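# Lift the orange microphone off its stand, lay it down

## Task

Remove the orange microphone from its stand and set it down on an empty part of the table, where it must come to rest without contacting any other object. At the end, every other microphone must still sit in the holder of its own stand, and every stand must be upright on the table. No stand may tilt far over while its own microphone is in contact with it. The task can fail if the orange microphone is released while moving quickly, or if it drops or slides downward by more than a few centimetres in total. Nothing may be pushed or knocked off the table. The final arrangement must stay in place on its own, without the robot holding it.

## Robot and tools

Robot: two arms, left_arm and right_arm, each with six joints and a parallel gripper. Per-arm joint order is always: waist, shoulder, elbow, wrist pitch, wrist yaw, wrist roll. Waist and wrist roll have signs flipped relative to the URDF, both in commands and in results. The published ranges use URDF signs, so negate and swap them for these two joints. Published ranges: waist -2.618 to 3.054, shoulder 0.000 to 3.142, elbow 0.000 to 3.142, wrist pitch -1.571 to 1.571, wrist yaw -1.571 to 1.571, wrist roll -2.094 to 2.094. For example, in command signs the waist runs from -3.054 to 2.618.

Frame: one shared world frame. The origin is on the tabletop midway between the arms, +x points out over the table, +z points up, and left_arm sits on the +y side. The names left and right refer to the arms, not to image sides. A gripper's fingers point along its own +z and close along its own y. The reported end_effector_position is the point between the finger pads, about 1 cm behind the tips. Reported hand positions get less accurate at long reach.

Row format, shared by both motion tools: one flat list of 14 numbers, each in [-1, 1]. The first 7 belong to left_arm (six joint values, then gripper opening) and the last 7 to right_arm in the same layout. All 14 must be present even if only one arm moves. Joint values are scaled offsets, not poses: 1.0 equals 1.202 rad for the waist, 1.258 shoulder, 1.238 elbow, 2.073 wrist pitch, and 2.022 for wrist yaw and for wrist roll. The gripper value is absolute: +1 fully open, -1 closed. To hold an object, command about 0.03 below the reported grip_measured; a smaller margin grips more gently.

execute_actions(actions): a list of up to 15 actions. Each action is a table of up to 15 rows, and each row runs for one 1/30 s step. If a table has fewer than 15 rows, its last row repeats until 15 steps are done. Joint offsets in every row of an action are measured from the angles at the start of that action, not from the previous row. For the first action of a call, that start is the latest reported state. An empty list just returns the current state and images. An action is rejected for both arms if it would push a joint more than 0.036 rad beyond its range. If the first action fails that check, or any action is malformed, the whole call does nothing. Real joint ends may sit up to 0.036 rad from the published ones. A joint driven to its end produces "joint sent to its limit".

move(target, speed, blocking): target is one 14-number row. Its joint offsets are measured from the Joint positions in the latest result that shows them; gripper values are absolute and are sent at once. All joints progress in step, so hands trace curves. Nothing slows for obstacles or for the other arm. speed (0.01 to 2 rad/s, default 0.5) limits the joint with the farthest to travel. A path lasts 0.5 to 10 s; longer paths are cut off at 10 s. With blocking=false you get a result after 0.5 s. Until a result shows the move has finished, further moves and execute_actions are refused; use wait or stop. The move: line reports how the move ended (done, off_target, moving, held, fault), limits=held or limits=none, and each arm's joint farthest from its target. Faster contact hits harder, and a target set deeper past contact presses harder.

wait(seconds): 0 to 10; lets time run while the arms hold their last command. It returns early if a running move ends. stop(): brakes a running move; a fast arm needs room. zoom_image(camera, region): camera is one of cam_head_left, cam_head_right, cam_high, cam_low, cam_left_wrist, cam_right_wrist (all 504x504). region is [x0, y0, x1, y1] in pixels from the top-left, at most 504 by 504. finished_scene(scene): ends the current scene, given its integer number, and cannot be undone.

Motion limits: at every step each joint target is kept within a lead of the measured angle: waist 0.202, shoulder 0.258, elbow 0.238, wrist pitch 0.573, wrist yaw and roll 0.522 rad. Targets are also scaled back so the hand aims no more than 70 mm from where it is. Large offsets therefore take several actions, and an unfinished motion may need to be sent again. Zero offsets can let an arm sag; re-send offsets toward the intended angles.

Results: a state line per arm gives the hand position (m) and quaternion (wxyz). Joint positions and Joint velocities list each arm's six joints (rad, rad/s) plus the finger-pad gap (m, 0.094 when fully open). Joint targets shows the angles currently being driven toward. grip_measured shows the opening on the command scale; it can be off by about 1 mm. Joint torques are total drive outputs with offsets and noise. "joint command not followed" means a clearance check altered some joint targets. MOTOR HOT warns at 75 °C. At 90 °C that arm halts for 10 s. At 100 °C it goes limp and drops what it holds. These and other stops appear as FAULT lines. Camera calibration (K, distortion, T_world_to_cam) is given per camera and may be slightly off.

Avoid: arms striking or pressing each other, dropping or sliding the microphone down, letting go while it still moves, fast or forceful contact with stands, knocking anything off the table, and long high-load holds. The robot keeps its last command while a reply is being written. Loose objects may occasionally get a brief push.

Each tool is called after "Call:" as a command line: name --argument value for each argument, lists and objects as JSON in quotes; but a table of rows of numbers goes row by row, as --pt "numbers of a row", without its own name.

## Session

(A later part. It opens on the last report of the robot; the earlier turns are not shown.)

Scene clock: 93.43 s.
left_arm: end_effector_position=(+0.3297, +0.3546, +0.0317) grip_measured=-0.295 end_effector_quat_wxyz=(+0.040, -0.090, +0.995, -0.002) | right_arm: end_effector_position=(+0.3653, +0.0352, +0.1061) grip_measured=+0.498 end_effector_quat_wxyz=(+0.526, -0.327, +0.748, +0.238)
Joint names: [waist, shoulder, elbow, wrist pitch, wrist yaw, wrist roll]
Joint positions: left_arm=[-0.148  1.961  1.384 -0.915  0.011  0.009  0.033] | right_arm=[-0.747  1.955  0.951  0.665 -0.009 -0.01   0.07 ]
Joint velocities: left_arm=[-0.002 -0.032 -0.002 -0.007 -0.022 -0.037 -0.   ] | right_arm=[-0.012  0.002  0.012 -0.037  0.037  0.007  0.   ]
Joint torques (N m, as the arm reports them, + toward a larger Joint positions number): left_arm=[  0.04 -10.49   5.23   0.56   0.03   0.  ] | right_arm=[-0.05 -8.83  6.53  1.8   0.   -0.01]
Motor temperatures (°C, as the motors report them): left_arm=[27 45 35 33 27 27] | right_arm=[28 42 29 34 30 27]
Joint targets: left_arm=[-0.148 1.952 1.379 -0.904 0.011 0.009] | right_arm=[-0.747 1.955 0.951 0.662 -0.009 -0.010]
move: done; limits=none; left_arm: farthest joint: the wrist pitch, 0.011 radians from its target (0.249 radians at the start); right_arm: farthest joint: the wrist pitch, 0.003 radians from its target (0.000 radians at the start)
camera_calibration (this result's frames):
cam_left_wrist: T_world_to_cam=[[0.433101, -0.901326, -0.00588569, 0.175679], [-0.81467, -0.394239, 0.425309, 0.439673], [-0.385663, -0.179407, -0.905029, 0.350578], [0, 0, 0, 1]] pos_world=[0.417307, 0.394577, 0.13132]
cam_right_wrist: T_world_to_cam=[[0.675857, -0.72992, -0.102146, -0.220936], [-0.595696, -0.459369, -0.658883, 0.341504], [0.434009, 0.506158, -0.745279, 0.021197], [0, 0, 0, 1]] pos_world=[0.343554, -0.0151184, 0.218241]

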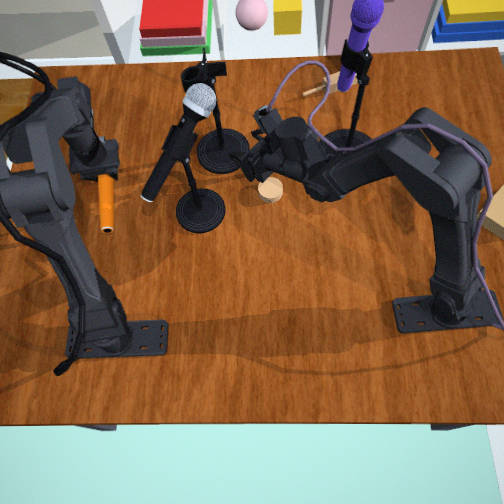

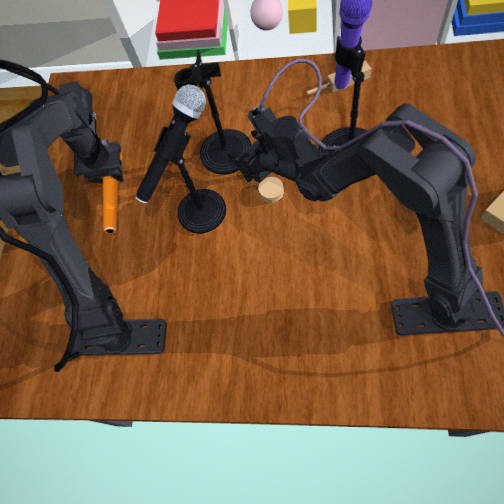

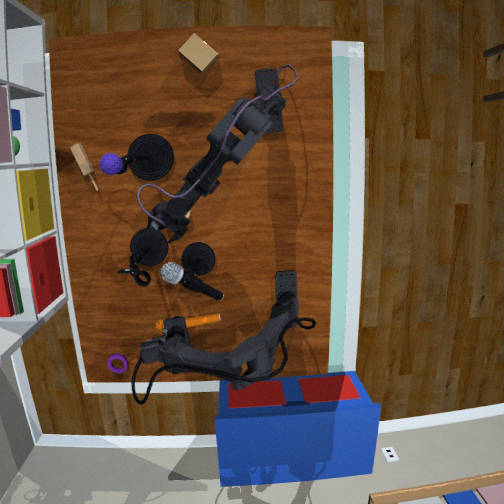

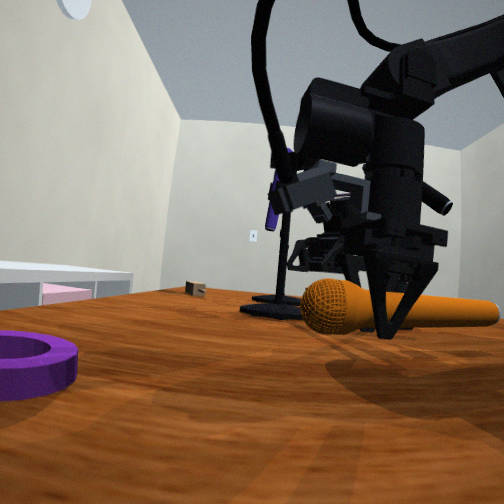

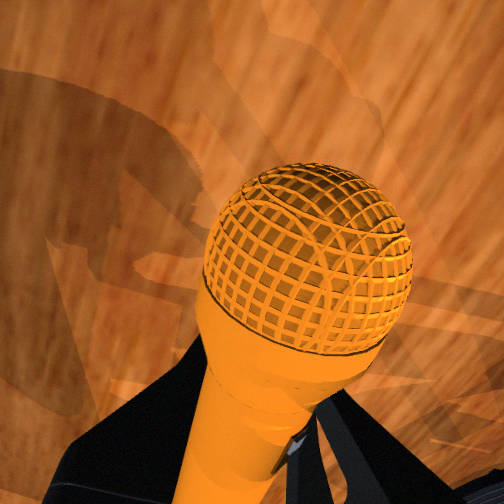

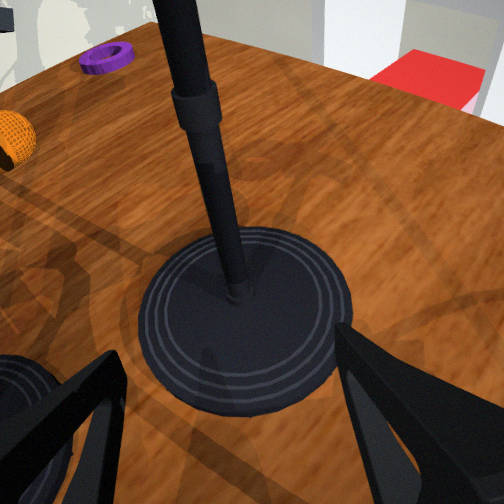

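Call:
move --target '[0,-0.007,-0.045,0.035,0,0,-0.4,0,0,0,0,0,0,0.5]' --speed 0.1

Call:
move --target '[0,-0.007,0,0,0,0,0.2,0,0,0,0,0,0,0.5]'

Call:
move --target '[0,-0.007,0.25,-0.15,0,0,0.2,0,0,0,0,0,0,0.5]'

Scene clock: 98.27 s.
left_arm: end_effector_position=(+0.3277, +0.3542, +0.0199) grip_measured=-0.295 end_effector_quat_wxyz=(+0.045, -0.090, +0.995, -0.002) | right_arm: end_effector_position=(+0.3655, +0.0354, +0.1070) grip_measured=+0.498 end_effector_quat_wxyz=(+0.528, -0.326, +0.747, +0.239)
Joint names: [waist, shoulder, elbow, wrist pitch, wrist yaw, wrist roll]
Joint positions: left_arm=[-0.148  1.961  1.333 -0.853  0.011  0.009  0.033] | right_arm=[-0.747  1.955  0.951  0.669 -0.009 -0.01   0.07 ]
Joint velocities: left_arm=[ 0.007 -0.007 -0.002  0.022  0.022 -0.007 -0.   ] | right_arm=[ 0.017  0.012 -0.002  0.037 -0.066  0.051  0.001]
Joint torques (N m, as the arm reports them, + toward a larger Joint positions number): left_arm=[  0.04 -10.42   5.17   0.61   0.03   0.  ] | right_arm=[-0.06 -8.82  6.53  1.8   0.   -0.01]
Motor temperatures (°C, as the motors report them): left_arm=[27 44 34 32 27 27] | right_arm=[28 42 29 35 30 27]
Joint targets: left_arm=[-0.148 1.952 1.328 -0.842 0.011 0.009] | right_arm=[-0.747 1.955 0.951 0.665 -0.009 -0.010]
move: done; limits=none; left_arm: farthest joint: the wrist pitch, 0.011 radians from its target (0.072 radians at the start); right_arm: farthest joint: the wrist pitch, 0.004 radians from its target (0.000 radians at the start)
camera_calibration (this result's frames):
cam_left_wrist: T_world_to_cam=[[0.433147, -0.901318, -0.00307355, 0.176087], [-0.818941, -0.394979, 0.416326, 0.444794], [-0.376457, -0.177813, -0.90921, 0.335533], [0, 0, 0, 1]] pos_world=[0.414303, 0.394057, 0.120432]
cam_right_wrist: T_world_to_cam=[[0.676095, -0.729662, -0.102419, -0.220898], [-0.594162, -0.457701, -0.661424, 0.341897], [0.435739, 0.508039, -0.742986, 0.0206646], [0, 0, 0, 1]] pos_world=[0.343486, -0.015193, 0.218868]

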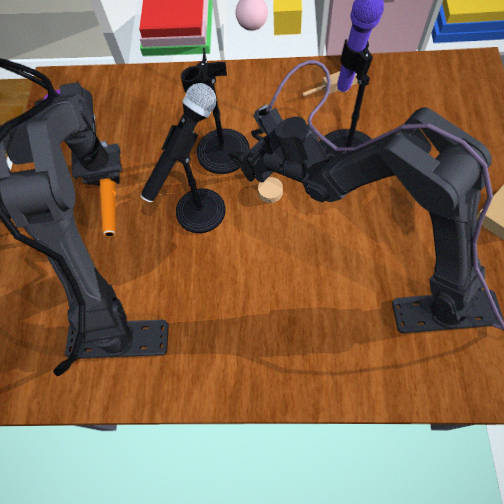

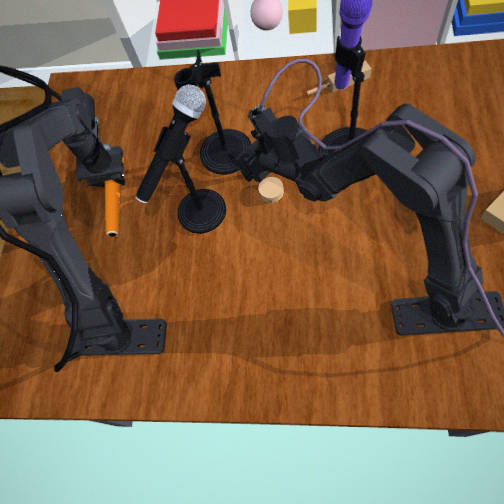

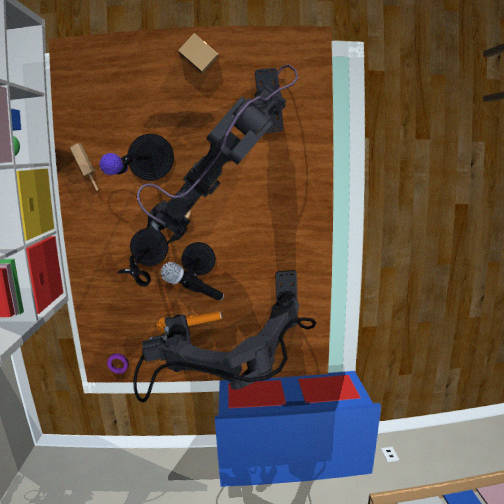

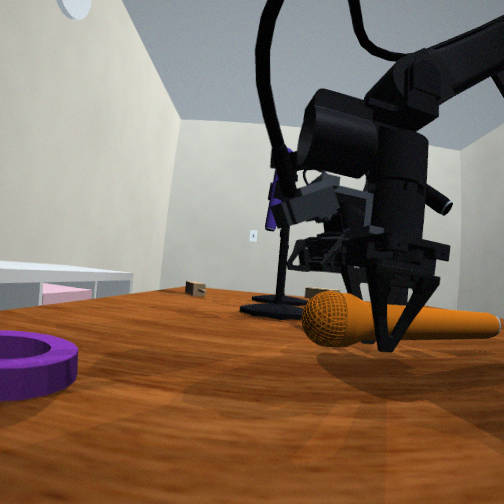

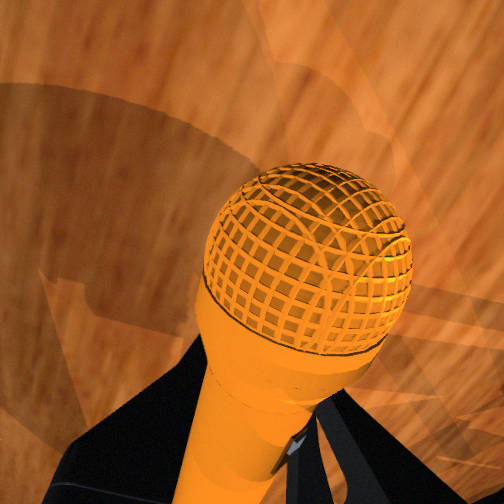

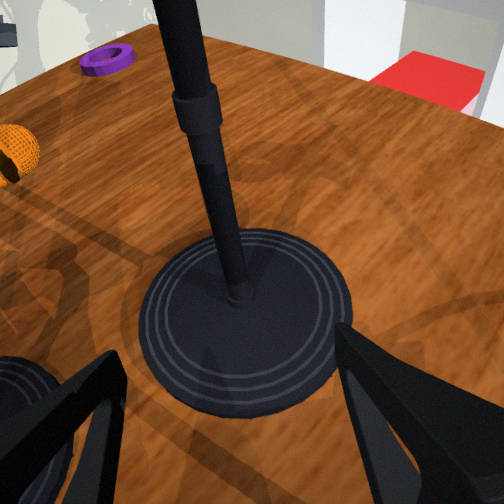

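Scene clock: 98.97 s.
left_arm: end_effector_position=(+0.3277, +0.3542, +0.0199) grip_measured=+0.197 end_effector_quat_wxyz=(+0.045, -0.090, +0.995, -0.002) | right_arm: end_effector_position=(+0.3656, +0.0356, +0.1077) grip_measured=+0.498 end_effector_quat_wxyz=(+0.529, -0.326, +0.746, +0.239)
Joint names: [waist, shoulder, elbow, wrist pitch, wrist yaw, wrist roll]
Joint positions: left_arm=[-0.148  1.961  1.333 -0.853  0.011  0.009  0.056] | right_arm=[-0.747  1.955  0.951  0.672 -0.009 -0.01   0.07 ]
Joint velocities: left_arm=[ 0.012 -0.002 -0.007 -0.037  0.037  0.037  0.   ] | right_arm=[-0.017 -0.012  0.012 -0.037 -0.081  0.022  0.   ]
Joint torques (N m, as the arm reports them, + toward a larger Joint positions number): left_arm=[  0.02 -10.41   5.57   0.48   0.03   0.  ] | right_arm=[-0.05 -8.83  6.53  1.8   0.   -0.01]
Motor temperatures (°C, as the motors report them): left_arm=[27 44 34 32 27 27] | right_arm=[28 42 29 35 30 27]
Joint targets: left_arm=[-0.148 1.952 1.333 -0.853 0.011 0.009] | right_arm=[-0.747 1.955 0.951 0.668 -0.009 -0.010]
move: done; limits=none; left_arm: farthest joint: the shoulder, 0.009 radians from its target (0.009 radians at the start); right_arm: farthest joint: the wrist pitch, 0.003 radians from its target (0.000 radians at the start)
camera_calibration (this result's frames):
cam_left_wrist: T_world_to_cam=[[0.433147, -0.901318, -0.00307355, 0.176087], [-0.818941, -0.394979, 0.416326, 0.444794], [-0.376457, -0.177813, -0.90921, 0.335533], [0, 0, 0, 1]] pos_world=[0.414303, 0.394057, 0.120432]
cam_right_wrist: T_world_to_cam=[[0.676306, -0.729432, -0.102661, -0.220865], [-0.592793, -0.456213, -0.663676, 0.342244], [0.437271, 0.509705, -0.740942, 0.0201902], [0, 0, 0, 1]] pos_world=[0.343424, -0.0152606, 0.219425]

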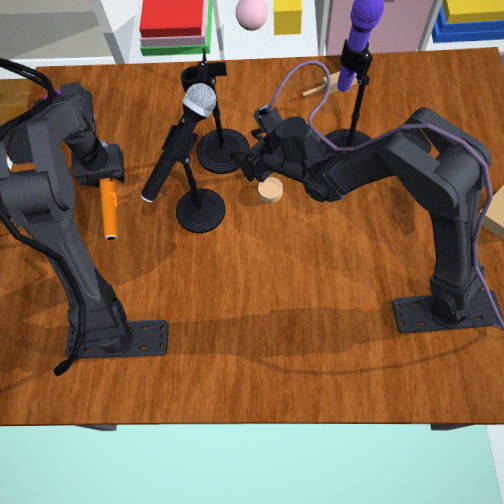

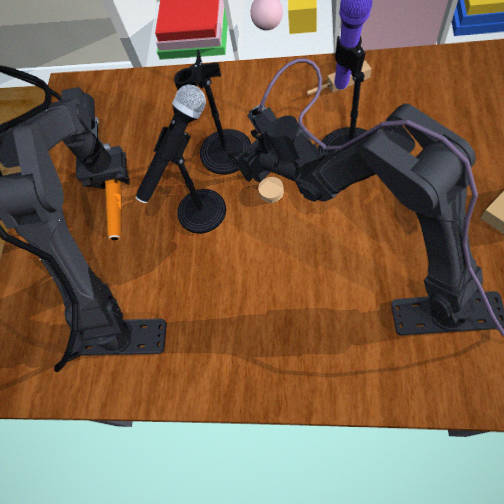

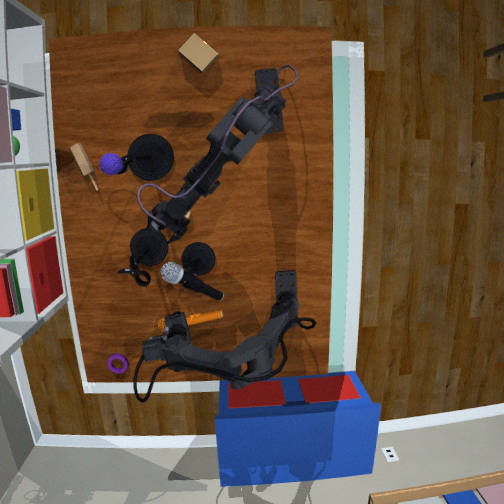

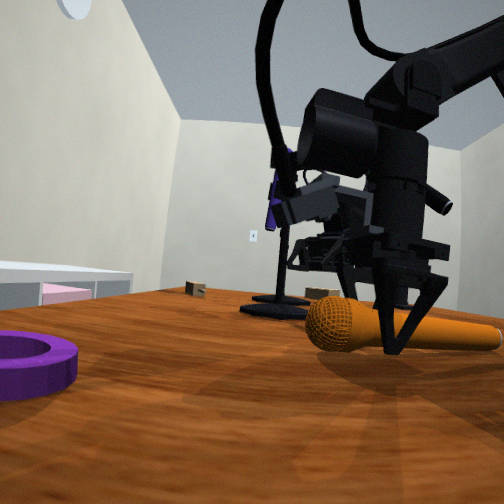

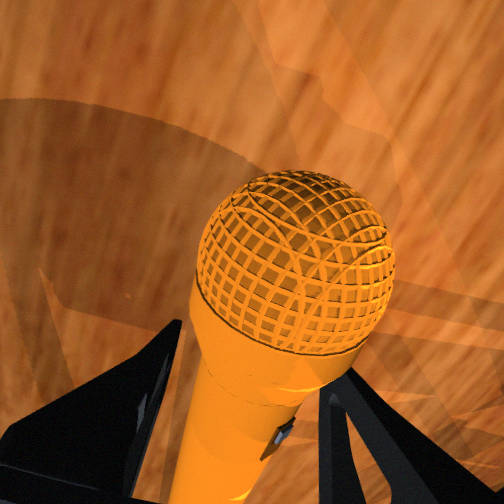

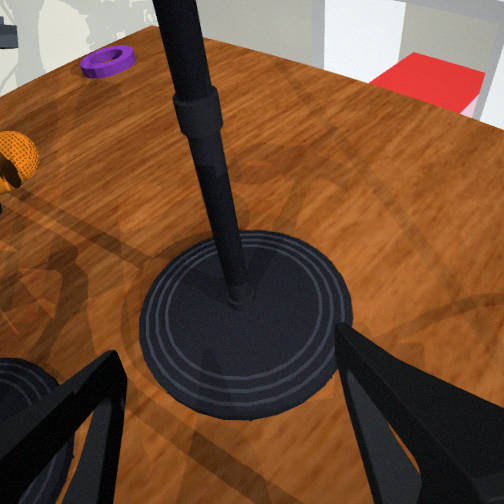

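Scene clock: 100.37 s.
left_arm: end_effector_position=(+0.3420, +0.3567, +0.0902) grip_measured=+0.197 end_effector_quat_wxyz=(+0.039, -0.090, +0.995, -0.002) | right_arm: end_effector_position=(+0.3658, +0.0358, +0.1085) grip_measured=+0.498 end_effector_quat_wxyz=(+0.530, -0.326, +0.745, +0.240)
Joint names: [waist, shoulder, elbow, wrist pitch, wrist yaw, wrist roll]
Joint positions: left_arm=[-0.148  1.961  1.622 -1.155  0.011  0.009  0.056] | right_arm=[-0.747  1.955  0.951  0.675 -0.009 -0.01   0.07 ]
Joint velocities: left_arm=[-0.007 -0.007 -0.002 -0.051  0.066 -0.007  0.001] | right_arm=[ 0.007 -0.017 -0.002  0.022 -0.007  0.022  0.001]
Joint torques (N m, as the arm reports them, + toward a larger Joint positions number): left_arm=[  0.02 -10.76   7.65   0.37   0.04   0.  ] | right_arm=[-0.07 -8.83  6.53  1.81  0.   -0.02]
Motor temperatures (°C, as the motors report them): left_arm=[27 44 34 32 27 27] | right_arm=[28 42 29 35 30 27]
Joint targets: left_arm=[-0.148 1.952 1.643 -1.165 0.011 0.009] | right_arm=[-0.747 1.955 0.951 0.672 -0.009 -0.010]
move: done; limits=none; left_arm: farthest joint: the elbow, 0.020 radians from its target (0.309 radians at the start); right_arm: farthest joint: the wrist pitch, 0.003 radians from its target (0.000 radians at the start)
camera_calibration (this result's frames):
cam_left_wrist: T_world_to_cam=[[0.43309, -0.901328, -0.00640639, 0.172671], [-0.813869, -0.3941, 0.426968, 0.425188], [-0.387363, -0.179702, -0.904244, 0.409213], [0, 0, 0, 1]] pos_world=[0.42978, 0.396736, 0.189592]
cam_right_wrist: T_world_to_cam=[[0.676545, -0.729172, -0.102931, -0.220827], [-0.591247, -0.454533, -0.666203, 0.342633], [0.438991, 0.511575, -0.738633, 0.0196553], [0, 0, 0, 1]] pos_world=[0.343352, -0.0153382, 0.220051]

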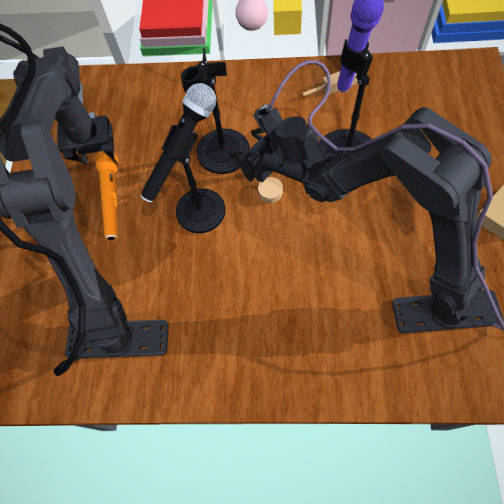

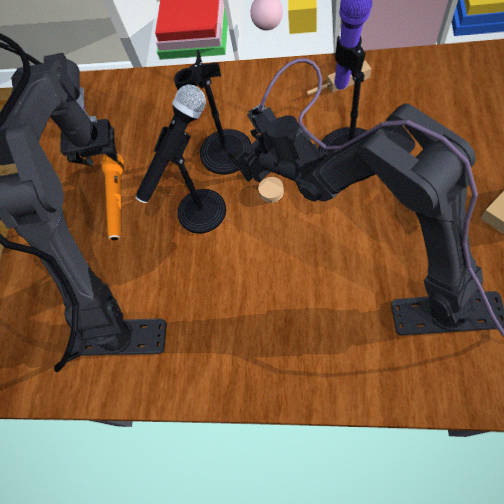

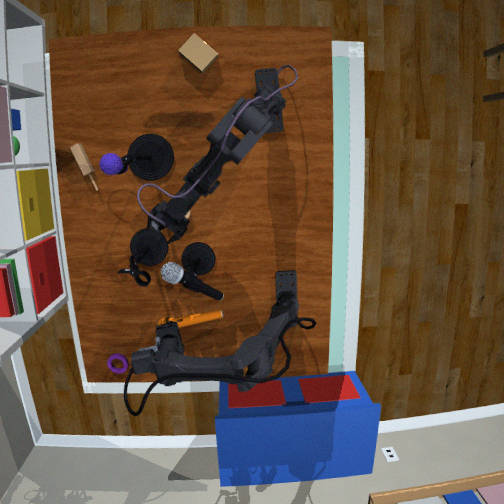

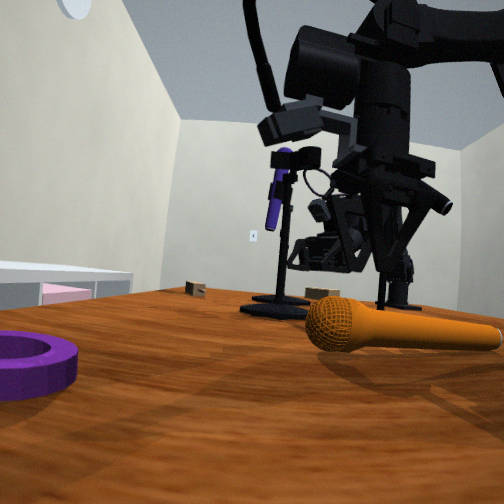

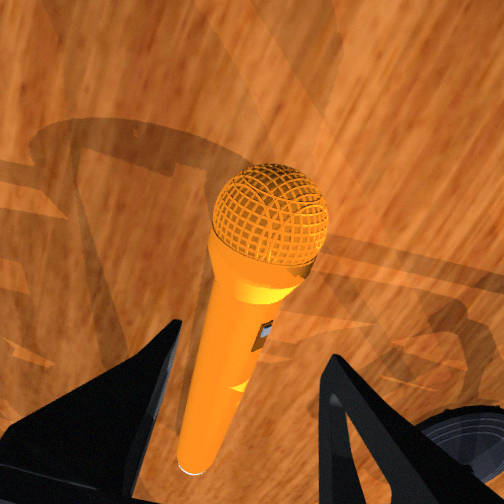

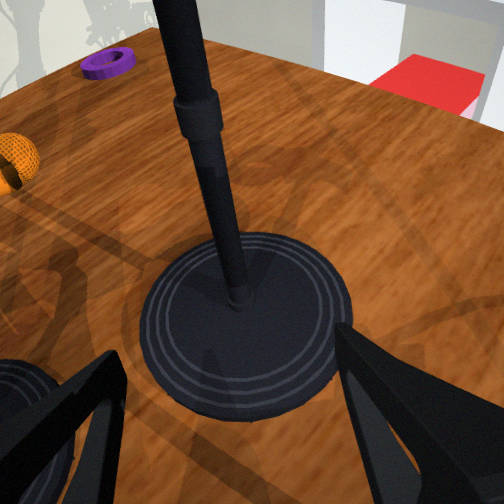

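Call:
finished_scene --scene 1

The scene is finished: the task was done.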